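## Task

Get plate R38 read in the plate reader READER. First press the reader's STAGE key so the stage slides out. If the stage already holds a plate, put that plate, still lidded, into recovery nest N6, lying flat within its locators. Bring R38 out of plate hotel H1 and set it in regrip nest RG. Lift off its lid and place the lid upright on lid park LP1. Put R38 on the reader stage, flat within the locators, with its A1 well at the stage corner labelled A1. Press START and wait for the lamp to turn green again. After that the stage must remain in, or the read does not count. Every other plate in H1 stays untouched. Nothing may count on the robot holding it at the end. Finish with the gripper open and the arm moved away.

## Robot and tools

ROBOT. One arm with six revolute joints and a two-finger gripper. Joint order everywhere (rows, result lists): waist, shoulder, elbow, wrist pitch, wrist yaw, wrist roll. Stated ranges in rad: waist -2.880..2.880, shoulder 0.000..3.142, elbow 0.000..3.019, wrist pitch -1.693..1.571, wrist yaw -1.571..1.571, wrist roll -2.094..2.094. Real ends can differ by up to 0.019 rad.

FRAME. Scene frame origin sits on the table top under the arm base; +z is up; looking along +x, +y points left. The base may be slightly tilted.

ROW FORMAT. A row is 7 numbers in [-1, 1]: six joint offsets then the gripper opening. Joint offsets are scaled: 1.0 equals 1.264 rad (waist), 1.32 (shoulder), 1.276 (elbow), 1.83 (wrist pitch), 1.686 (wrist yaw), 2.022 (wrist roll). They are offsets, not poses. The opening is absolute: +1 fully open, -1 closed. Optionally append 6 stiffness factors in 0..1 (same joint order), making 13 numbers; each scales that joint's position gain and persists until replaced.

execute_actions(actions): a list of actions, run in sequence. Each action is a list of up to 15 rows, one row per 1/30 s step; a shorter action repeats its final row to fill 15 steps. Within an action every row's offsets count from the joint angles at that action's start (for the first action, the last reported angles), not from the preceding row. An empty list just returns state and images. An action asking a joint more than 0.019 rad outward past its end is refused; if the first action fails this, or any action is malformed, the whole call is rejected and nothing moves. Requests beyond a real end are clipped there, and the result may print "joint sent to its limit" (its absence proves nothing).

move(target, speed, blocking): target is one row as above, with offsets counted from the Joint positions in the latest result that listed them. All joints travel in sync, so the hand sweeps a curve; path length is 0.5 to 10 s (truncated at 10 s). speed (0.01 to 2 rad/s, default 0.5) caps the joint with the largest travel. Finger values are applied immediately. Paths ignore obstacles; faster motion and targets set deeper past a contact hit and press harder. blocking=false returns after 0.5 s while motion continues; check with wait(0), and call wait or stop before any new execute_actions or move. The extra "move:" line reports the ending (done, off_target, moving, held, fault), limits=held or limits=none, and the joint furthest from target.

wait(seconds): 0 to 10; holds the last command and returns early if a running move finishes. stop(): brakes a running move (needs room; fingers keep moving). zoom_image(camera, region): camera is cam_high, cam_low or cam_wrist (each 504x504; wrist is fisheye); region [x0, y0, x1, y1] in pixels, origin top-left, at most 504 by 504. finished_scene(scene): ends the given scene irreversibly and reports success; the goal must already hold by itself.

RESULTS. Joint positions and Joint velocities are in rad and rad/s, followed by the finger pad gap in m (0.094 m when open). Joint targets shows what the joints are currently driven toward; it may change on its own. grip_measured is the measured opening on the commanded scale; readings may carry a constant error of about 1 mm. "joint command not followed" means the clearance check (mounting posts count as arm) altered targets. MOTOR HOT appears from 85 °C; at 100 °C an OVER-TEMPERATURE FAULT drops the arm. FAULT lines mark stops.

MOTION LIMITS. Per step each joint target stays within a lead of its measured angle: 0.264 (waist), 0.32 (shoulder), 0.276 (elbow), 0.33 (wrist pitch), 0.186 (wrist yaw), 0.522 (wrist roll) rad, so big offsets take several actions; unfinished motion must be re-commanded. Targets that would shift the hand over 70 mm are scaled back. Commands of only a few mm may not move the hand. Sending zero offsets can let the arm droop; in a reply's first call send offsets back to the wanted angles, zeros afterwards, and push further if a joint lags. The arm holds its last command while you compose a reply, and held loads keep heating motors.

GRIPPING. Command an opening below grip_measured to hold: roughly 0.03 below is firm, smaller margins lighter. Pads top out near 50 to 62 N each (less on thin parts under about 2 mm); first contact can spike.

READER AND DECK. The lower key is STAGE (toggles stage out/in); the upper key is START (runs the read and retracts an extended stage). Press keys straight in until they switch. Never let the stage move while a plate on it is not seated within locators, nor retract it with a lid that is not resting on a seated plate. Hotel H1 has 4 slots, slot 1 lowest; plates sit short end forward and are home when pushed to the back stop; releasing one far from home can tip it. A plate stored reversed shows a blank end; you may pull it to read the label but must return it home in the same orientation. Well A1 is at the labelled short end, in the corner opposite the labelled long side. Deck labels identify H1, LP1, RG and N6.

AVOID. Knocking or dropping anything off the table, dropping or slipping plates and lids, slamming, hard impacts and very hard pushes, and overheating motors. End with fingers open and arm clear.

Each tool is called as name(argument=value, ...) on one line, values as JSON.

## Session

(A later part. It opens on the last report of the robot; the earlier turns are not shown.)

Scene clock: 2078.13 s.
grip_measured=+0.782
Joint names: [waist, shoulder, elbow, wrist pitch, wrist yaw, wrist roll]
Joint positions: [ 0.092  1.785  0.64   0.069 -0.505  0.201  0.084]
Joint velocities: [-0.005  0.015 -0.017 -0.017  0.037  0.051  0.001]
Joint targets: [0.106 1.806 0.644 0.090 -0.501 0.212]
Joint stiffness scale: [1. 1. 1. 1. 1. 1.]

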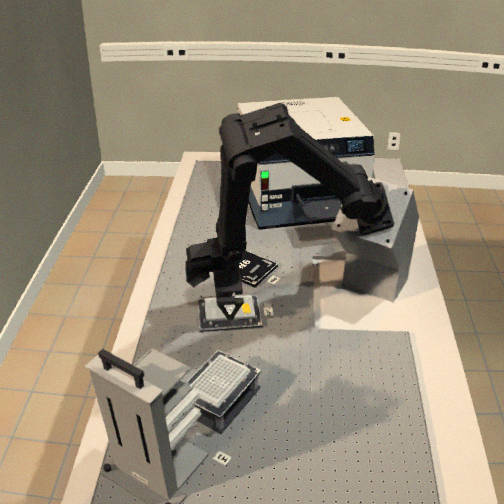

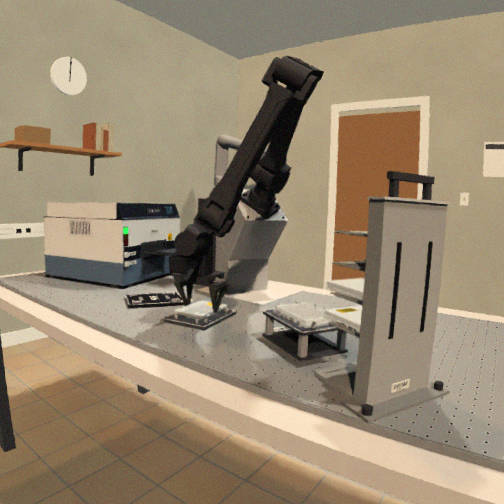

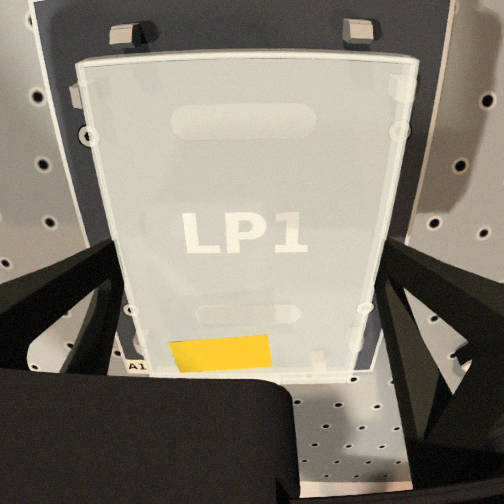

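zoom_image(camera="cam_wrist", region=[30, 10, 170, 150])

zoom_image(camera="cam_wrist", region=[320, 10, 460, 150])

zoom_image(camera="cam_wrist", region=[100, 280, 200, 380])

zoom_image(camera="cam_wrist", region=[300, 285, 400, 385])

Region (30, 10, 170, 150) of cam_wrist's 504x504 image, scaled by 3.600, with more detail than that image has.

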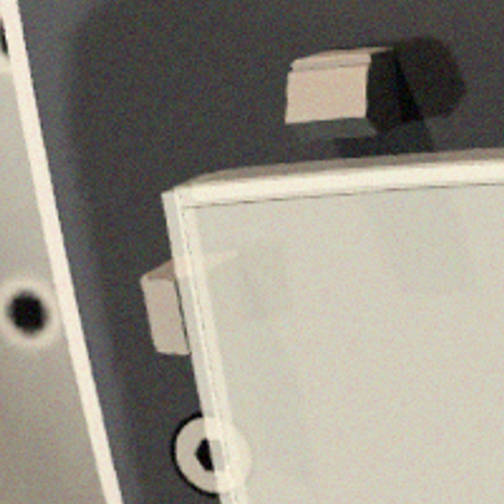

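Region (320, 10, 460, 150) of cam_wrist's 504x504 image, scaled by 3.600, with more detail than that image has.

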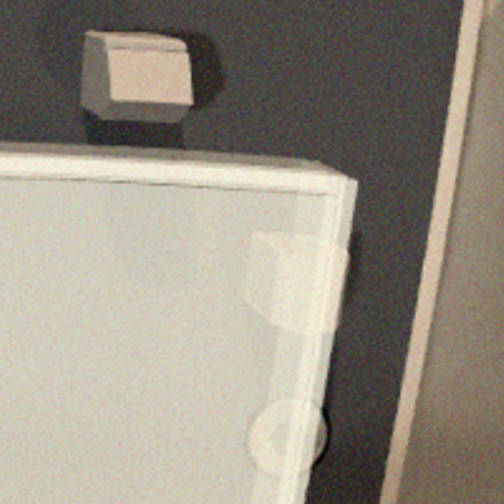

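Region (100, 280, 200, 380) of cam_wrist's 504x504 image, scaled by 5.040, with more detail than that image has.

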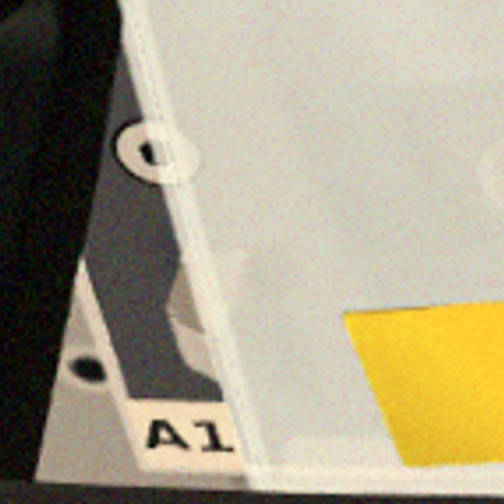

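Region (300, 285, 400, 385) of cam_wrist's 504x504 image, scaled by 5.040, with more detail than that image has.

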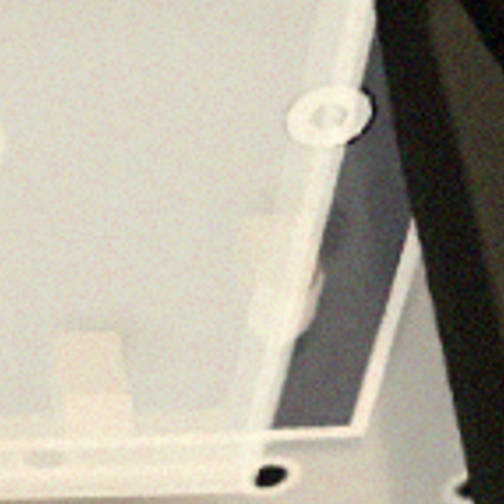

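execute_actions(actions=[[[0.0122,0.0161,0.0036,0.0116,0.0028,0.0054,0.752],[0.0133,0.0168,0.0042,0.012,0.0032,0.0054,0.752],[0.0143,0.018,0.0048,0.0128,0.0035,0.0056,0.752],[0.0153,0.0197,0.0055,0.0139,0.0039,0.006,0.752],[0.0164,0.0218,0.0063,0.0152,0.0043,0.0066,0.752],[0.0175,0.0242,0.0072,0.0167,0.0047,0.0072,0.752],[0.0187,0.0268,0.0081,0.0184,0.0051,0.0078,0.752],[0.0198,0.0293,0.009,0.02,0.0055,0.0084,0.752],[0.0209,0.0316,0.0098,0.0214,0.0059,0.0089,0.752],[0.0218,0.0336,0.0105,0.0227,0.0062,0.0093,0.752],[0.0226,0.0353,0.0111,0.0237,0.0065,0.0096,0.752],[0.0232,0.0366,0.0116,0.0245,0.0067,0.0098,0.752],[0.0236,0.0374,0.0119,0.025,0.0069,0.0099,0.752],[0.0237,0.0377,0.012,0.0252,0.0069,0.0099,0.752]]])

execute_actions(actions=[])

Scene clock: 2114.90 s.
grip_measured=+0.782
Joint names: [waist, shoulder, elbow, wrist pitch, wrist yaw, wrist roll]
Joint positions: [ 0.108  1.81   0.649  0.093 -0.498  0.209  0.084]
Joint velocities: [ 0.005  0.044  0.017  0.027  0.022 -0.037 -0.001]
Joint targets: [0.122 1.834 0.655 0.115 -0.494 0.221]
Joint stiffness scale: [1. 1. 1. 1. 1. 1.]

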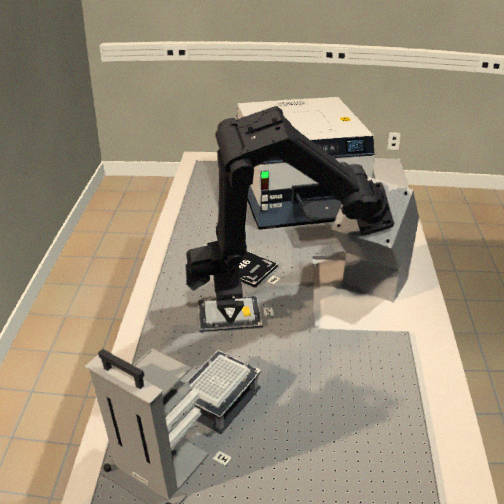

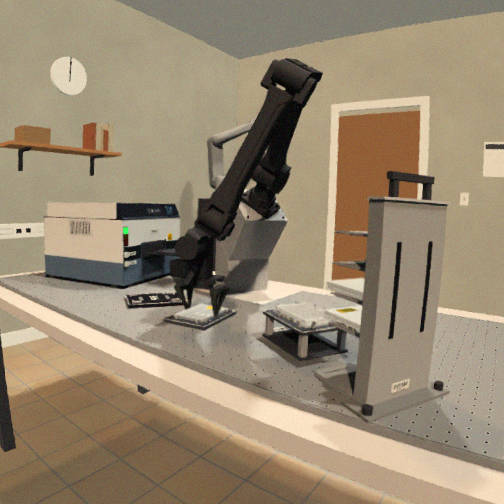

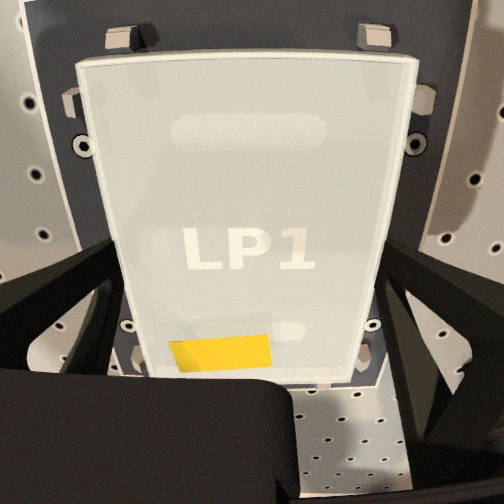

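Scene clock: 2114.90 s.
grip_measured=+0.782
Joint names: [waist, shoulder, elbow, wrist pitch, wrist yaw, wrist roll]
Joint positions: [ 0.108  1.81   0.649  0.093 -0.498  0.209  0.084]
Joint velocities: [ 0.005  0.044  0.017  0.027  0.022 -0.037 -0.001]
Joint targets: [0.122 1.834 0.655 0.115 -0.494 0.221]
Joint stiffness scale: [1. 1. 1. 1. 1. 1.]

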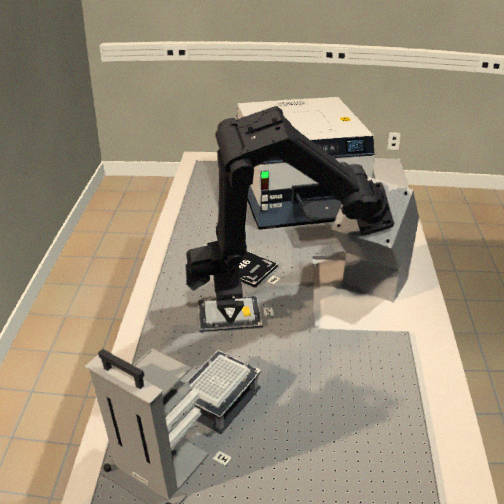

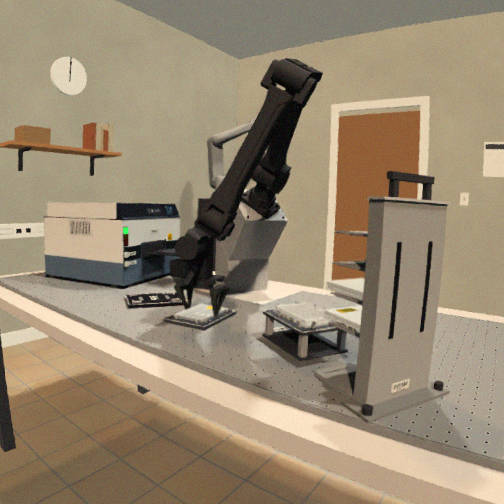

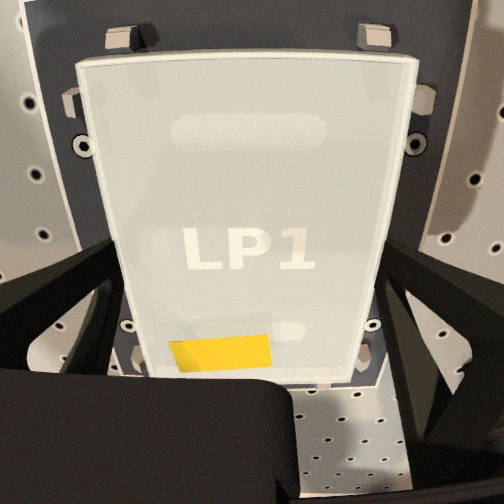

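wait(seconds=0)

zoom_image(camera="cam_wrist", region=[40, 20, 180, 160])

zoom_image(camera="cam_wrist", region=[320, 20, 460, 160])

zoom_image(camera="cam_wrist", region=[100, 290, 200, 390])

zoom_image(camera="cam_wrist", region=[300, 295, 400, 395])

Scene clock: 2118.57 s.
grip_measured=+0.782
Joint names: [waist, shoulder, elbow, wrist pitch, wrist yaw, wrist roll]
Joint positions: [ 0.108  1.812  0.649  0.094 -0.498  0.21   0.084]
Joint velocities: [ 0.005  0.005  0.012 -0.022  0.022 -0.066 -0.   ]
Joint targets: [0.122 1.834 0.655 0.115 -0.494 0.221]
Joint stiffness scale: [1. 1. 1. 1. 1. 1.]

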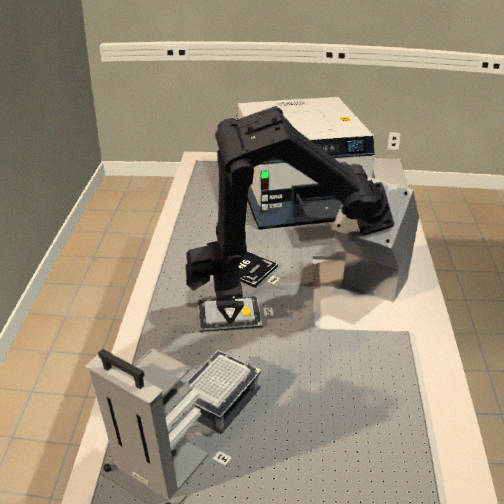

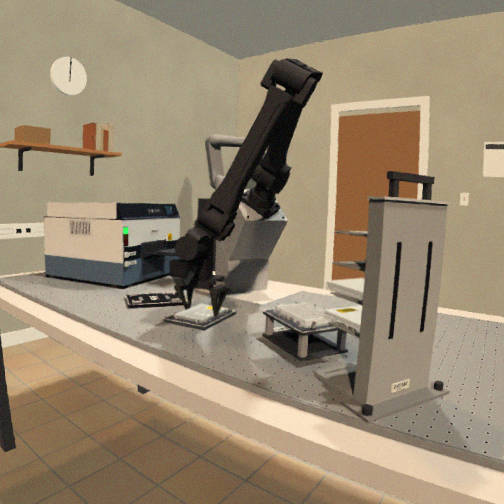

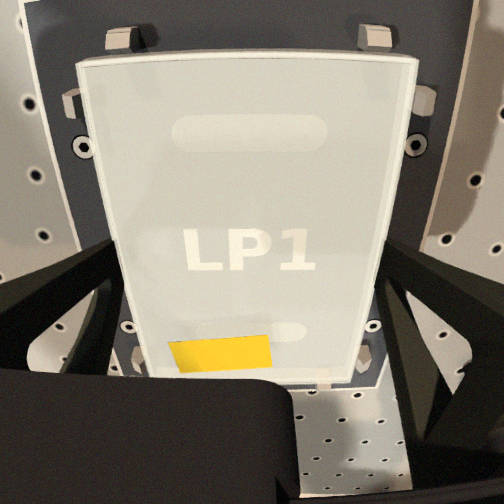

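Region (40, 20, 180, 160) of cam_wrist's 504x504 image, scaled by 3.600, with more detail than that image has.

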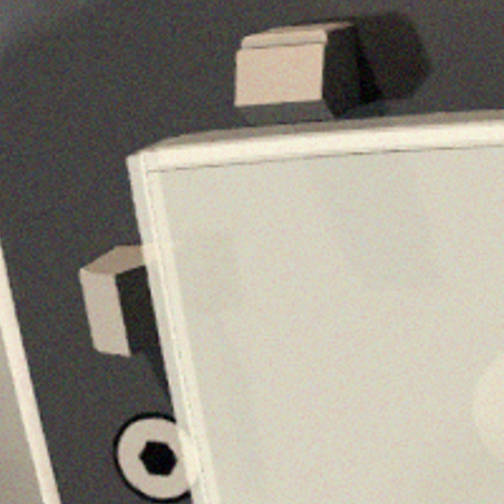

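Region (320, 20, 460, 160) of cam_wrist's 504x504 image, scaled by 3.600, with more detail than that image has.

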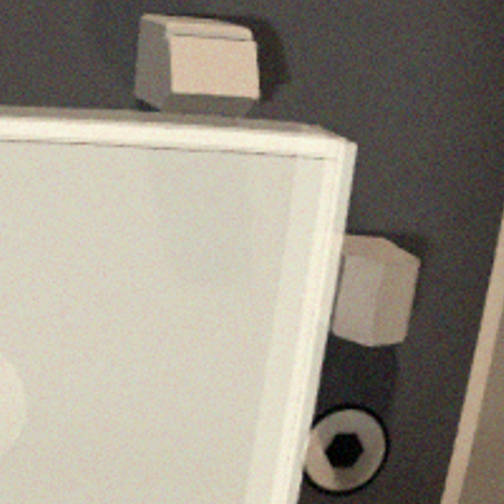

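Region (100, 290, 200, 390) of cam_wrist's 504x504 image, scaled by 5.040, with more detail than that image has.

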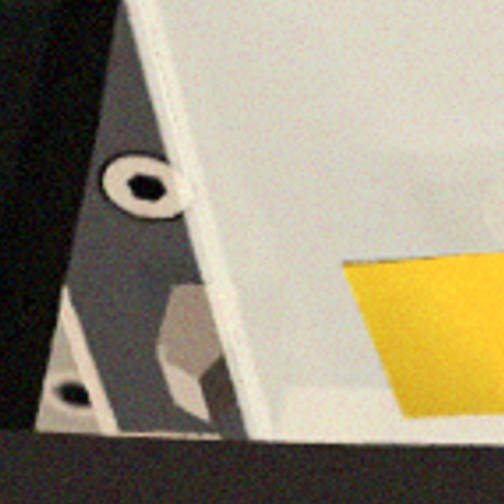

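Region (300, 295, 400, 395) of cam_wrist's 504x504 image, scaled by 5.040, with more detail than that image has.

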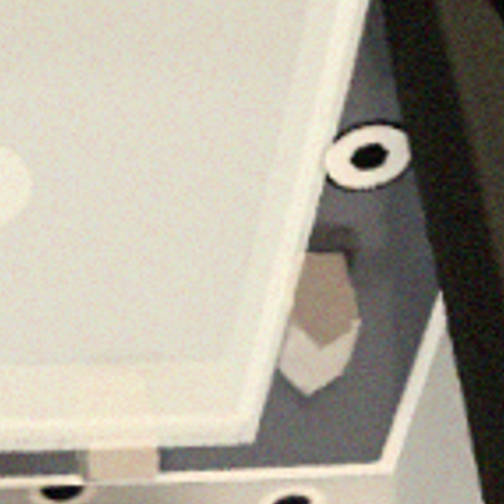

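execute_actions(actions=[[[0.0111,0.0175,0.005,0.012,0.0024,0.0054,0.752],[0.0111,0.0183,0.0053,0.0126,0.0024,0.0054,0.752],[0.0111,0.0191,0.0055,0.0132,0.0024,0.0054,0.752],[0.0111,0.0199,0.0057,0.0137,0.0024,0.0054,0.752],[0.0111,0.0205,0.0057,0.014,0.0024,0.0054,0.752],[0.0111,0.0205,0.0057,0.014,0.0024,0.0054,0.752],[0.0111,0.0205,0.0057,0.014,0.0024,0.0054,0.752],[0.0111,0.0205,0.0057,0.014,0.0024,0.0054,0.765],[0.010,0.017,0.0057,0.012,0.0024,0.0054,0.78],[0.009,0.014,0.0057,0.010,0.0024,0.0054,0.80],[0.008,0.012,0.0057,0.008,0.0024,0.0054,0.84],[0.008,0.012,0.0057,0.008,0.0024,0.0054,0.89],[0.008,0.012,0.0057,0.008,0.0024,0.0054,0.94],[0.008,0.012,0.0057,0.008,0.0024,0.0054,1.0]]])

Scene clock: 2131.73 s.
grip_measured=+1.000
Joint names: [waist, shoulder, elbow, wrist pitch, wrist yaw, wrist roll]
Joint positions: [ 0.108  1.812  0.651  0.097 -0.498  0.211  0.094]
Joint velocities: [-0.015 -0.005  0.017 -0.017  0.007 -0.022  0.   ]
Joint targets: [0.118 1.827 0.657 0.109 -0.494 0.220]
Joint stiffness scale: [1. 1. 1. 1. 1. 1.]

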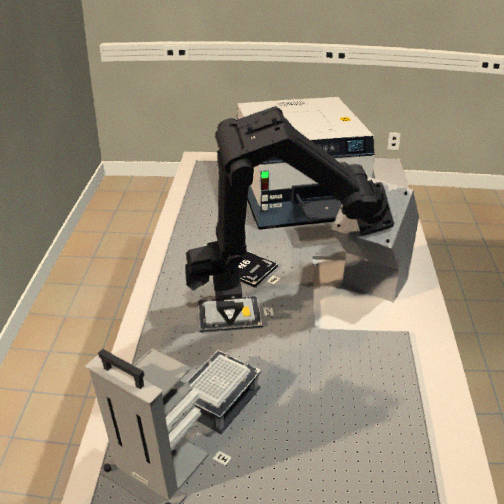

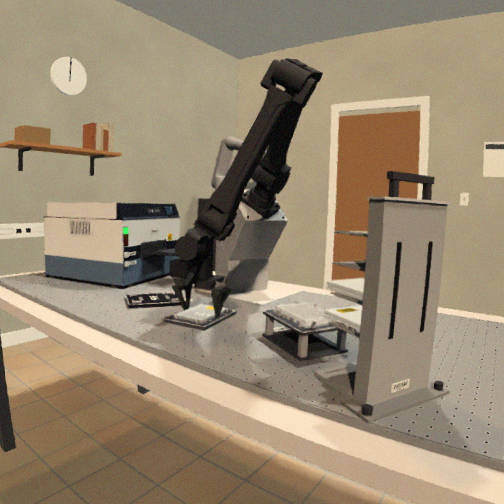

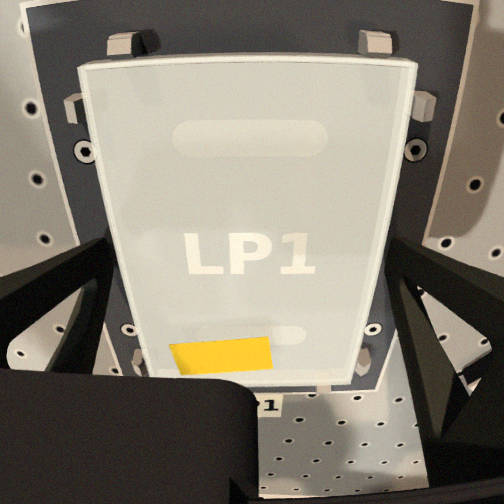

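zoom_image(camera="cam_wrist", region=[50, 25, 170, 145])

zoom_image(camera="cam_wrist", region=[330, 25, 450, 145])

zoom_image(camera="cam_low", region=[155, 280, 245, 340])

Region (50, 25, 170, 145) of cam_wrist's 504x504 image, scaled by 4.200, with more detail than that image has.

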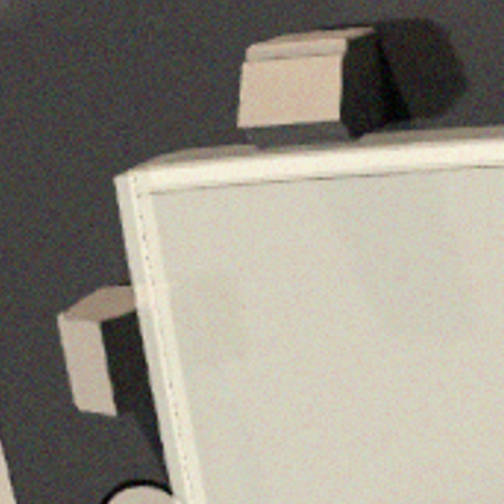

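Region (330, 25, 450, 145) of cam_wrist's 504x504 image, scaled by 4.200, with more detail than that image has.

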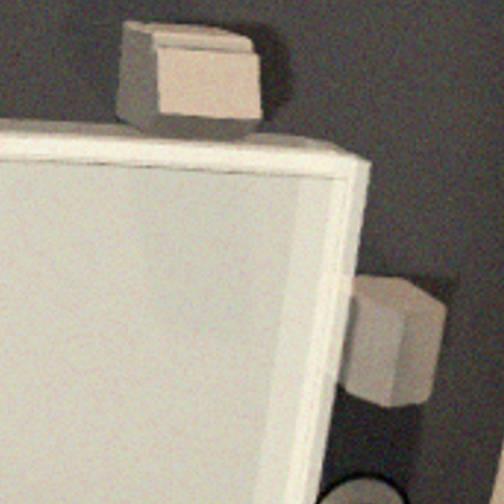

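Region (155, 280, 245, 340) of cam_low's 504x504 image, scaled by 5.600, with more detail than that image has.

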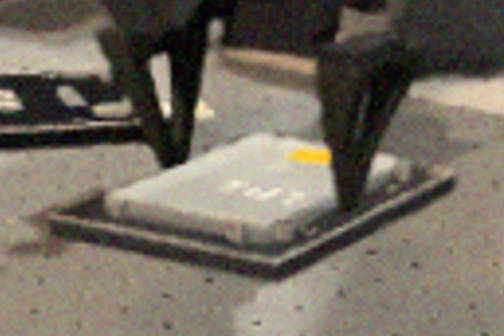

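execute_actions(actions=[[[-0.0095,-0.012,-0.003,-0.005,0,0,1],[-0.011,-0.024,-0.0047,-0.0138,0,-0.0054,1],[-0.0135,-0.029,-0.0063,-0.0173,0,-0.006,1],[-0.016,-0.036,-0.007,-0.0227,0,-0.007,1],[-0.016,-0.0455,-0.007,-0.0299,0,-0.008,1],[-0.008,-0.0563,-0.006,-0.0384,0,-0.009,1],[0.004,-0.0696,-0.006,-0.0477,0.0027,-0.0105,1],[0.0066,-0.0842,-0.005,-0.0575,0.0035,-0.0123,1],[0.0108,-0.1,-0.004,-0.0677,0.0048,-0.0159,1],[0.0164,-0.1167,-0.0028,-0.0781,0.0066,-0.0203,1],[0.0235,-0.1342,-0.0008,-0.089,0.0089,-0.0253,1],[0.0319,-0.1522,0.0007,-0.1001,0.0116,-0.0308,1],[0.0414,-0.1706,0.0026,-0.1113,0.0147,-0.0369,1],[0.0521,-0.1893,0.0049,-0.1227,0.0183,-0.0434,1],[0.0638,-0.2079,0.0077,-0.1343,0.0223,-0.0504,1]],[[0.0408,-0.0709,0.013,-0.0438,0.0099,-0.037,1],[0.0542,-0.0889,0.0167,-0.0556,0.0146,-0.0447,1],[0.0683,-0.1064,0.0212,-0.0672,0.0197,-0.0527,1],[0.0831,-0.1231,0.0263,-0.0789,0.025,-0.0608,1],[0.0985,-0.1389,0.0323,-0.0903,0.0307,-0.0692,1],[0.1142,-0.1535,0.0394,-0.1014,0.0367,-0.0777,1],[0.1303,-0.1668,0.0474,-0.1122,0.0429,-0.0862,1],[0.1466,-0.1785,0.0562,-0.1226,0.0493,-0.0948,1],[0.1631,-0.1886,0.0658,-0.1323,0.0558,-0.1033,1],[0.1796,-0.1967,0.0759,-0.1412,0.0626,-0.1118,1],[0.1961,-0.2028,0.0864,-0.1492,0.0694,-0.1202,1],[0.2124,-0.2066,0.0976,-0.1562,0.0763,-0.1283,1],[0.2285,-0.2079,0.1091,-0.1619,0.0832,-0.1363,1],[0.2443,-0.2079,0.1211,-0.167,0.0901,-0.144,1],[0.2596,-0.2079,0.1333,-0.1726,0.0969,-0.1513,1]],[[0.0499,-0.010,0.0486,-0.0268,0.0145,-0.0423,1],[0.064,-0.010,0.0609,-0.0328,0.021,-0.0488,1],[0.0775,-0.010,0.0731,-0.0389,0.0273,-0.0549,1],[0.0901,-0.010,0.085,-0.045,0.0332,-0.0604,1],[0.1018,-0.010,0.0963,-0.0509,0.0388,-0.0654,1],[0.1124,-0.010,0.1067,-0.0567,0.0439,-0.0697,1],[0.122,-0.010,0.1161,-0.062,0.0485,-0.0734,1],[0.1304,-0.010,0.1245,-0.0667,0.0527,-0.0763,1],[0.1374,-0.010,0.1318,-0.0709,0.0561,-0.0785,1],[0.1431,-0.010,0.1377,-0.0743,0.0589,-0.0798,1],[0.1473,-0.010,0.1421,-0.0769,0.061,-0.0803,1],[0.1498,-0.010,0.1448,-0.0785,0.0623,-0.0803,1],[0.1507,-0.010,0.1458,-0.079,0.0627,-0.0803,1]]])

Scene clock: 2253.23 s.
grip_measured=+1.000
Joint names: [waist, shoulder, elbow, wrist pitch, wrist yaw, wrist roll]
Joint positions: [ 0.612  1.35   0.943 -0.489 -0.219 -0.21   0.094]
Joint velocities: [ 0.015 -0.005  0.007 -0.037  0.11  -0.066  0.   ]
Joint targets: [0.616 1.337 0.962 -0.512 -0.213 -0.231]
Joint stiffness scale: [1. 1. 1. 1. 1. 1.]

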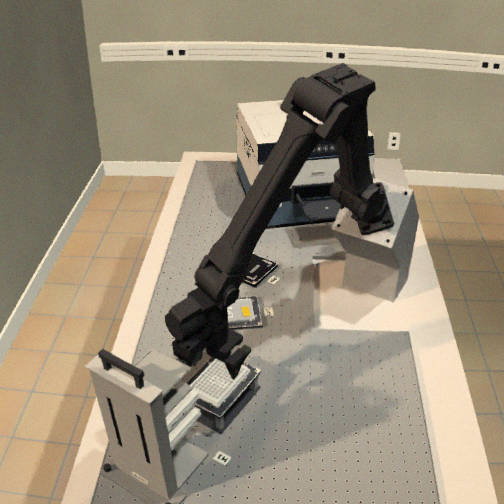

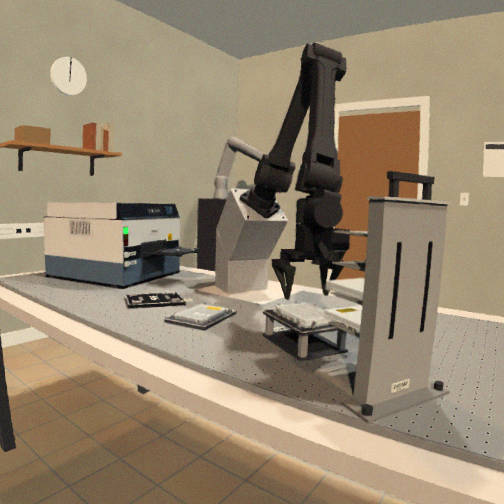

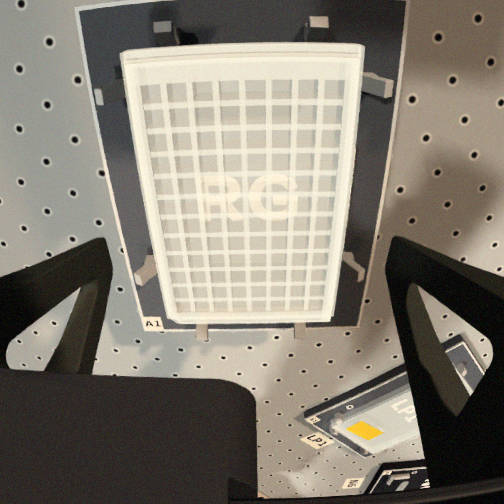

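execute_actions(actions=[[[0.008,0.004,0.016,0.0,0.0035,-0.004,1],[0.011,0.016,0.018,0.010,0.0038,0.0,1],[0.0125,0.021,0.0186,0.013,0.0043,0.002,1],[0.014,0.028,0.0194,0.0172,0.005,0.0035,1],[0.0158,0.0365,0.0204,0.0224,0.0058,0.005,1],[0.0177,0.046,0.0215,0.0282,0.0067,0.0062,1],[0.0196,0.056,0.0226,0.0342,0.0075,0.0072,1],[0.0214,0.0655,0.0237,0.040,0.0083,0.008,1],[0.023,0.074,0.0247,0.0452,0.009,0.0086,1],[0.0243,0.081,0.0255,0.0494,0.0096,0.009,1],[0.0252,0.0862,0.0261,0.0526,0.0101,0.009,1],[0.0257,0.0895,0.0264,0.0546,0.0104,0.009,1],[0.026,0.091,0.0266,0.0555,0.0105,0.009,1],[0.026,0.0913,0.0266,0.0557,0.0105,0.009,1]]])

Scene clock: 2262.57 s.
grip_measured=+1.000
Joint names: [waist, shoulder, elbow, wrist pitch, wrist yaw, wrist roll]
Joint positions: [ 0.635  1.45   0.957 -0.411 -0.206 -0.204  0.094]
Joint velocities: [ 0.005  0.161 -0.022  0.012  0.022 -0.022  0.   ]
Joint targets: [0.645 1.471 0.977 -0.387 -0.201 -0.192]
Joint stiffness scale: [1. 1. 1. 1. 1. 1.]

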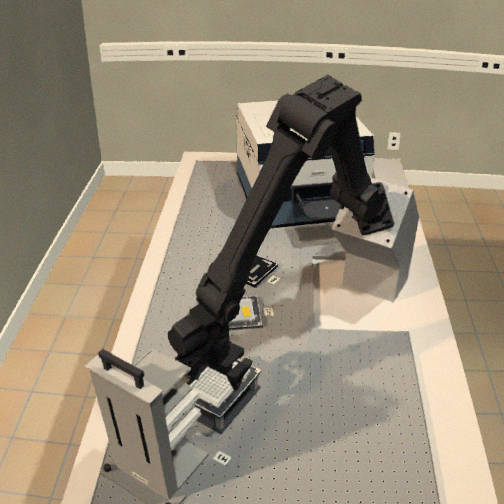

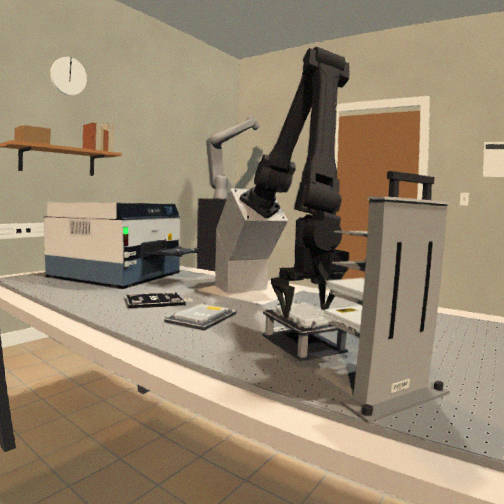

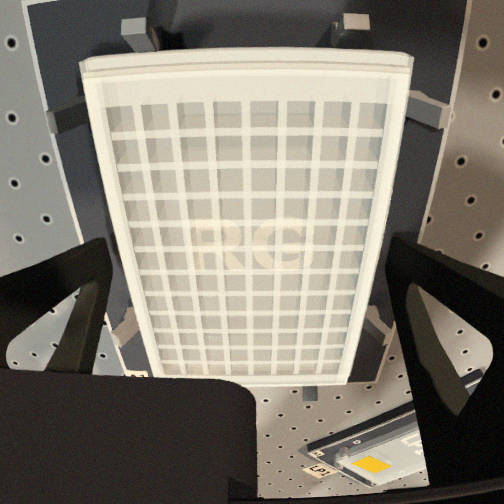

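wait(seconds=0)

zoom_image(camera="cam_wrist", region=[60, 30, 140, 110])

zoom_image(camera="cam_wrist", region=[360, 30, 440, 110])

zoom_image(camera="cam_wrist", region=[80, 210, 160, 290])

zoom_image(camera="cam_wrist", region=[340, 210, 420, 290])

Scene clock: 2266.13 s.
grip_measured=+1.000
Joint names: [waist, shoulder, elbow, wrist pitch, wrist yaw, wrist roll]
Joint positions: [ 0.635  1.457  0.958 -0.407 -0.205 -0.203  0.094]
Joint velocities: [-0.005 -0.015  0.002 -0.007  0.007  0.037  0.   ]
Joint targets: [0.645 1.471 0.977 -0.387 -0.201 -0.192]
Joint stiffness scale: [1. 1. 1. 1. 1. 1.]

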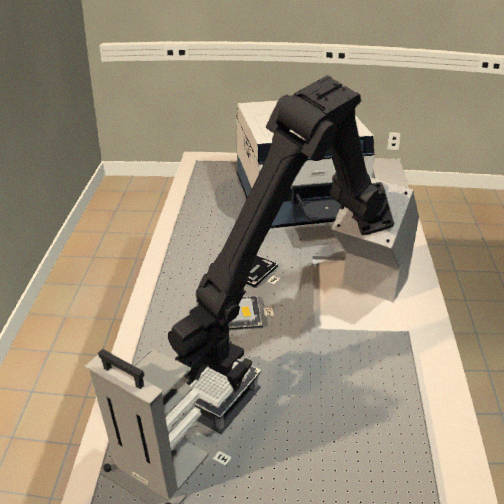

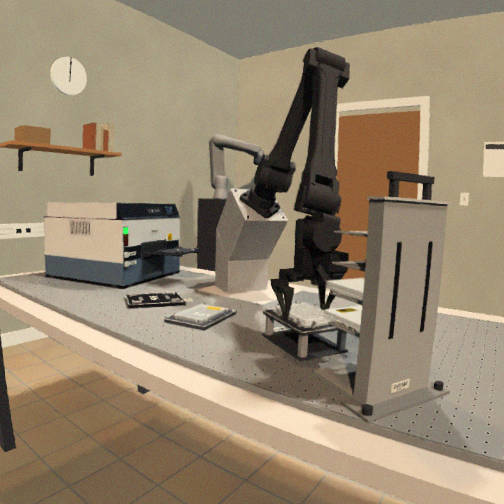

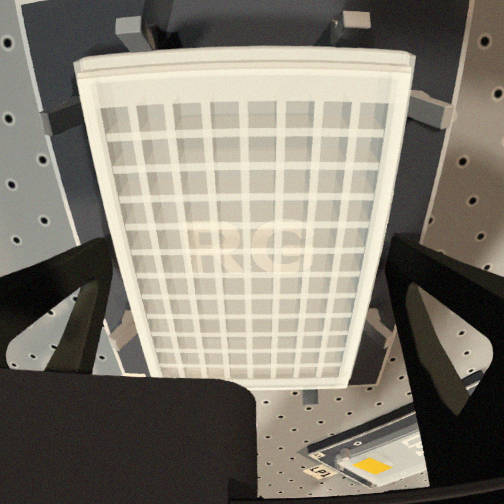

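Region (60, 30, 140, 110) of cam_wrist's 504x504 image, scaled by 6.300, with more detail than that image has.

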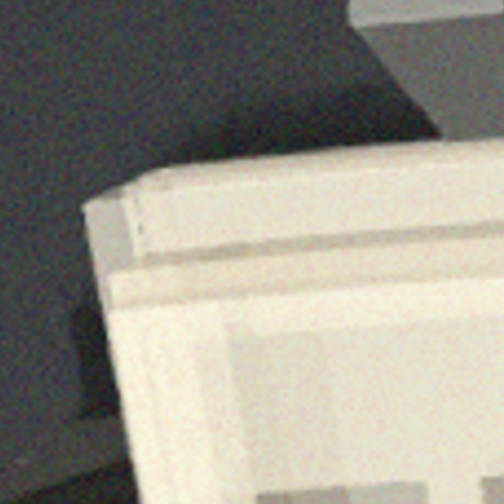

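Region (360, 30, 440, 110) of cam_wrist's 504x504 image, scaled by 6.300, with more detail than that image has.

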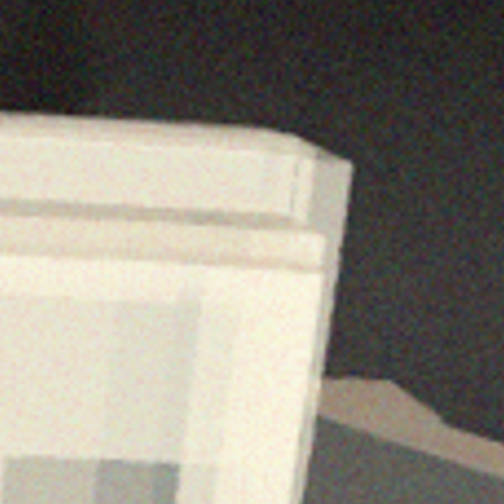

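Region (80, 210, 160, 290) of cam_wrist's 504x504 image, scaled by 6.300, with more detail than that image has.

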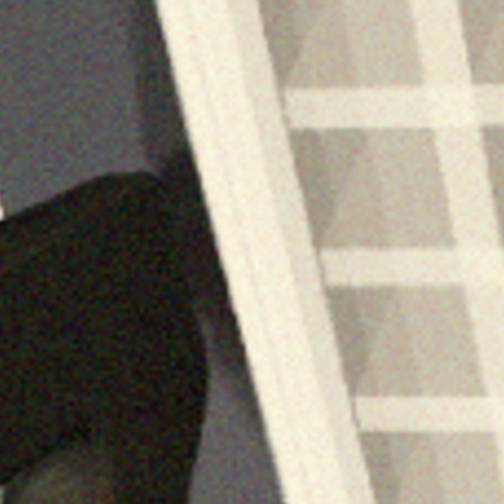

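Region (340, 210, 420, 290) of cam_wrist's 504x504 image, scaled by 6.300, with more detail than that image has.

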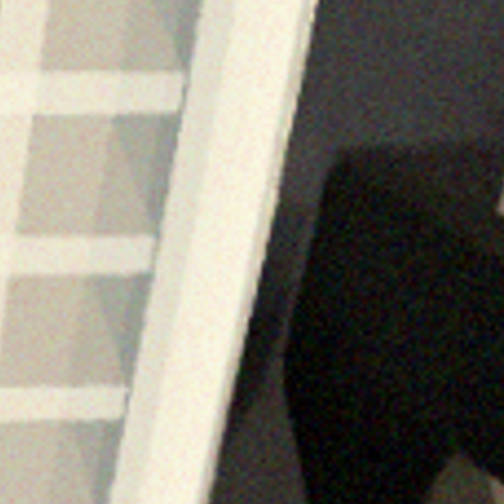

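execute_actions(actions=[[[0.0079,0.0115,0.008,0.0115,0.0024,-0.002,0.97],[0.0079,0.0125,0.002,0.012,0.0024,-0.008,0.94],[0.0079,0.0135,-0.002,0.0127,0.0024,-0.0115,0.915],[0.0079,0.014,-0.004,0.0134,0.0024,-0.0115,0.89],[0.0079,0.014,-0.0052,0.014,0.0024,-0.0112,0.87],[0.0079,0.014,-0.0055,0.0142,0.0024,-0.0108,0.855],[0.0079,0.014,-0.0055,0.0142,0.0024,-0.0106,0.845],[0.0079,0.014,-0.0055,0.0142,0.0024,-0.0106,0.835],[0.0079,0.014,-0.0055,0.0142,0.0024,-0.0106,0.825],[0.0079,0.014,-0.0055,0.0142,0.0024,-0.0106,0.815],[0.0079,0.014,-0.0055,0.0142,0.0024,-0.0106,0.805],[0.0079,0.014,-0.0055,0.0142,0.0024,-0.0106,0.795],[0.0079,0.014,-0.0055,0.0142,0.0024,-0.0106,0.785],[0.0079,0.014,-0.0055,0.0142,0.0024,-0.0106,0.775],[0.0079,0.014,-0.0055,0.0142,0.0024,-0.0106,0.765]]])

Scene clock: 2284.53 s.
grip_measured=+0.782
Joint names: [waist, shoulder, elbow, wrist pitch, wrist yaw, wrist roll]
Joint positions: [ 0.635  1.457  0.955 -0.401 -0.205 -0.213  0.084]
Joint velocities: [ 0.005 -0.015  0.022 -0.012 -0.037 -0.022 -0.005]
Joint targets: [0.645 1.475 0.951 -0.381 -0.201 -0.224]
Joint stiffness scale: [1. 1. 1. 1. 1. 1.]

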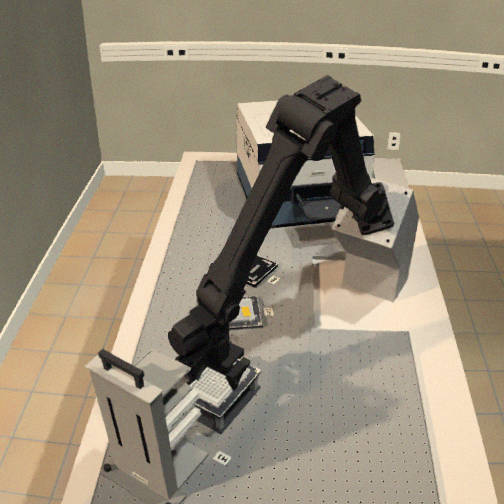

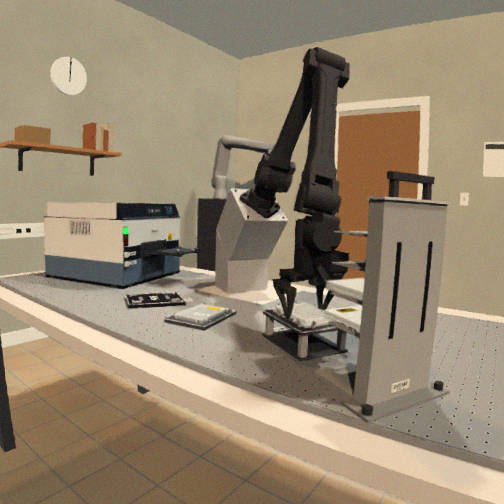

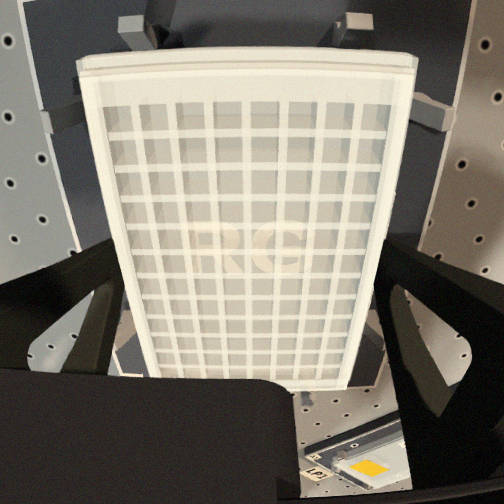

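wait(seconds=0)

zoom_image(camera="cam_wrist", region=[90, 215, 160, 285])

zoom_image(camera="cam_wrist", region=[340, 215, 410, 285])

zoom_image(camera="cam_low", region=[260, 280, 350, 340])

Scene clock: 2287.97 s.
grip_measured=+0.780
Joint names: [waist, shoulder, elbow, wrist pitch, wrist yaw, wrist roll]
Joint positions: [ 0.635  1.457  0.955 -0.401 -0.205 -0.213  0.084]
Joint velocities: [ 0.005 -0.005  0.022  0.017  0.066 -0.051  0.   ]
Joint targets: [0.645 1.475 0.951 -0.381 -0.201 -0.224]
Joint stiffness scale: [1. 1. 1. 1. 1. 1.]

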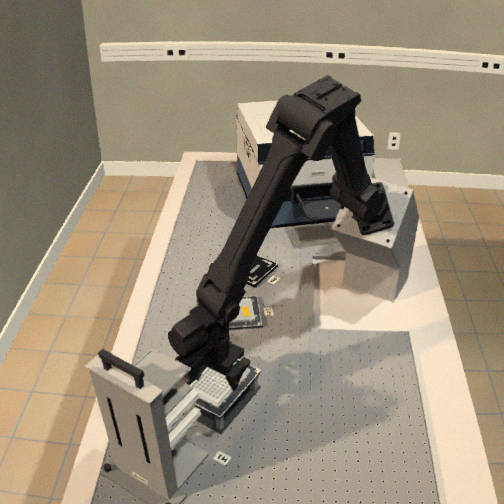

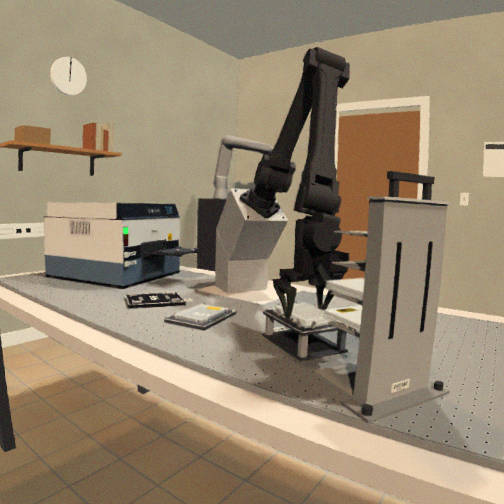

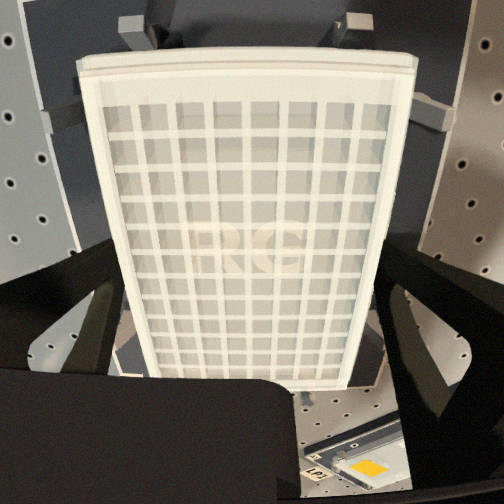

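Region (90, 215, 160, 285) of cam_wrist's 504x504 image, scaled by 7.200, with more detail than that image has.

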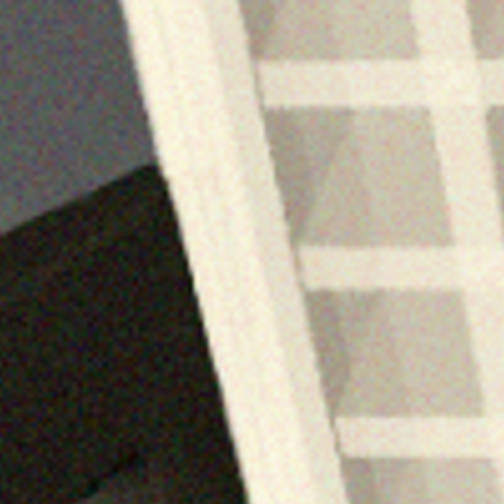

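Region (340, 215, 410, 285) of cam_wrist's 504x504 image, scaled by 7.200, with more detail than that image has.

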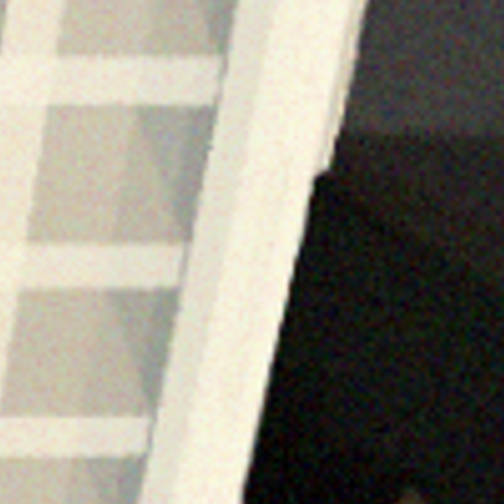

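Region (260, 280, 350, 340) of cam_low's 504x504 image, scaled by 5.600, with more detail than that image has.

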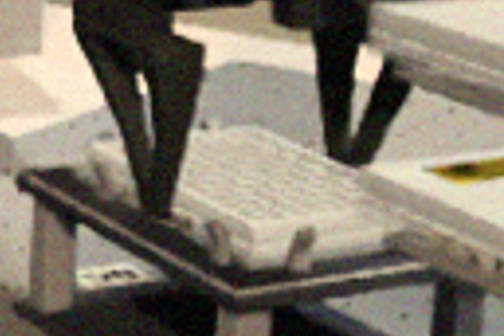

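zoom_image(camera="cam_wrist", region=[60, 40, 130, 110])

zoom_image(camera="cam_wrist", region=[365, 35, 435, 105])

zoom_image(camera="cam_wrist", region=[330, 270, 410, 400])

zoom_image(camera="cam_high", region=[190, 350, 270, 420])

Region (60, 40, 130, 110) of cam_wrist's 504x504 image, scaled by 7.200, with more detail than that image has.

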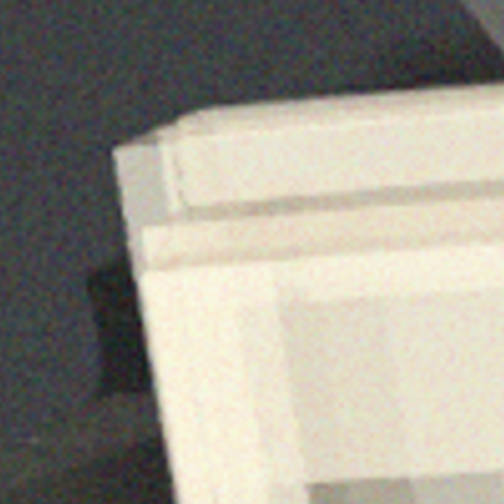

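Region (365, 35, 435, 105) of cam_wrist's 504x504 image, scaled by 7.200, with more detail than that image has.

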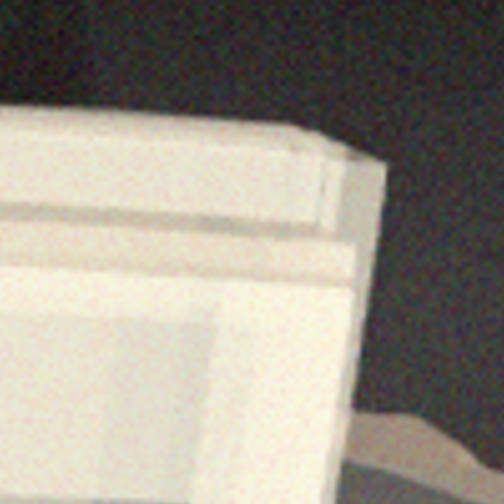

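Region (330, 270, 410, 400) of cam_wrist's 504x504 image, scaled by 3.877, with more detail than that image has; it fills the left 310 columns of this view, and the rest is white.

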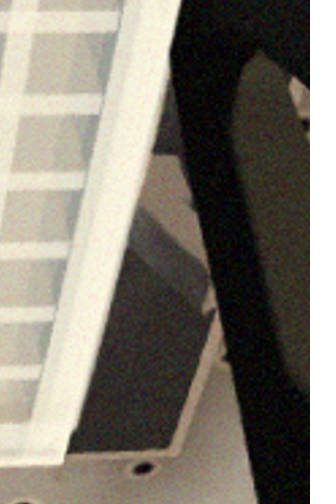

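Region (190, 350, 270, 420) of cam_high's 504x504 image, scaled by 6.300, with more detail than that image has; it fills the top 441 rows of this view, and the rest is white.

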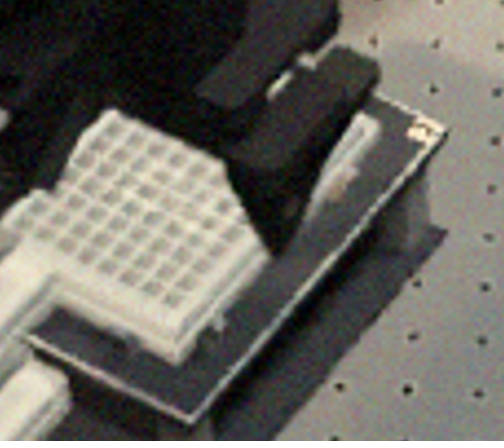

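execute_actions(actions=[[[0.002,0.002,-0.0031,0.004,0.001,-0.0054,0.757],[-0.005,-0.012,-0.0031,-0.004,-0.001,-0.0054,0.75],[-0.0098,-0.0235,-0.0034,-0.012,-0.0032,-0.0056,0.75],[-0.0104,-0.027,-0.004,-0.014,-0.0035,-0.006,0.75],[-0.0114,-0.032,-0.0048,-0.017,-0.0039,-0.0066,0.75],[-0.0127,-0.0385,-0.0059,-0.021,-0.0045,-0.0074,0.75],[-0.0142,-0.0465,-0.0073,-0.026,-0.0053,-0.0083,0.75],[-0.016,-0.0555,-0.0089,-0.0315,-0.0061,-0.0093,0.75],[-0.0179,-0.065,-0.0106,-0.0374,-0.007,-0.0103,0.75],[-0.0198,-0.0745,-0.0123,-0.0434,-0.0079,-0.0113,0.75],[-0.0215,-0.083,-0.0138,-0.0489,-0.0087,-0.0121,0.75],[-0.0231,-0.090,-0.0152,-0.0539,-0.0095,-0.0128,0.75],[-0.0242,-0.095,-0.0162,-0.0574,-0.010,-0.0132,0.75],[-0.025,-0.098,-0.0169,-0.0599,-0.0104,-0.0134,0.75],[-0.0253,-0.099,-0.0172,-0.0609,-0.0105,-0.0134,0.75]]])

Scene clock: 2364.63 s.
grip_measured=+0.768
Joint names: [waist, shoulder, elbow, wrist pitch, wrist yaw, wrist roll]
Joint positions: [ 0.617  1.36   0.936 -0.487 -0.218 -0.225  0.083]
Joint velocities: [-0.073 -0.298 -0.032 -0.149  0.007 -0.066 -0.   ]
Joint targets: [0.603 1.326 0.933 -0.513 -0.223 -0.240]
Joint stiffness scale: [1. 1. 1. 1. 1. 1.]

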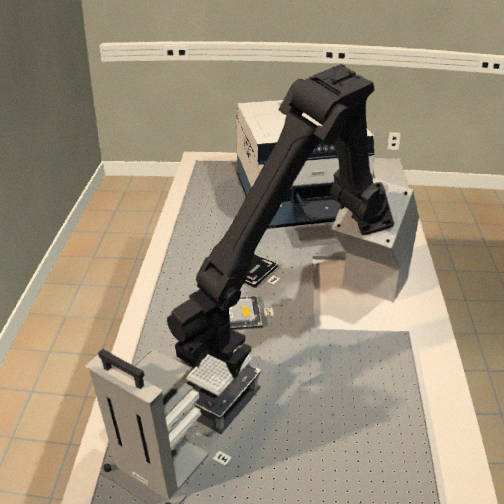

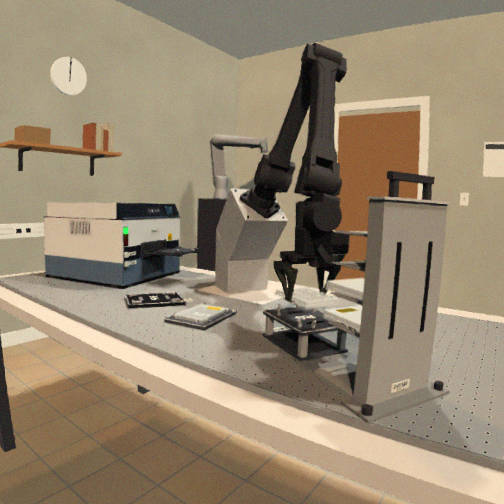

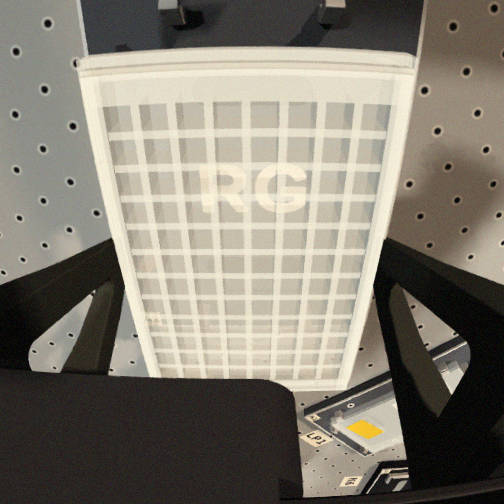

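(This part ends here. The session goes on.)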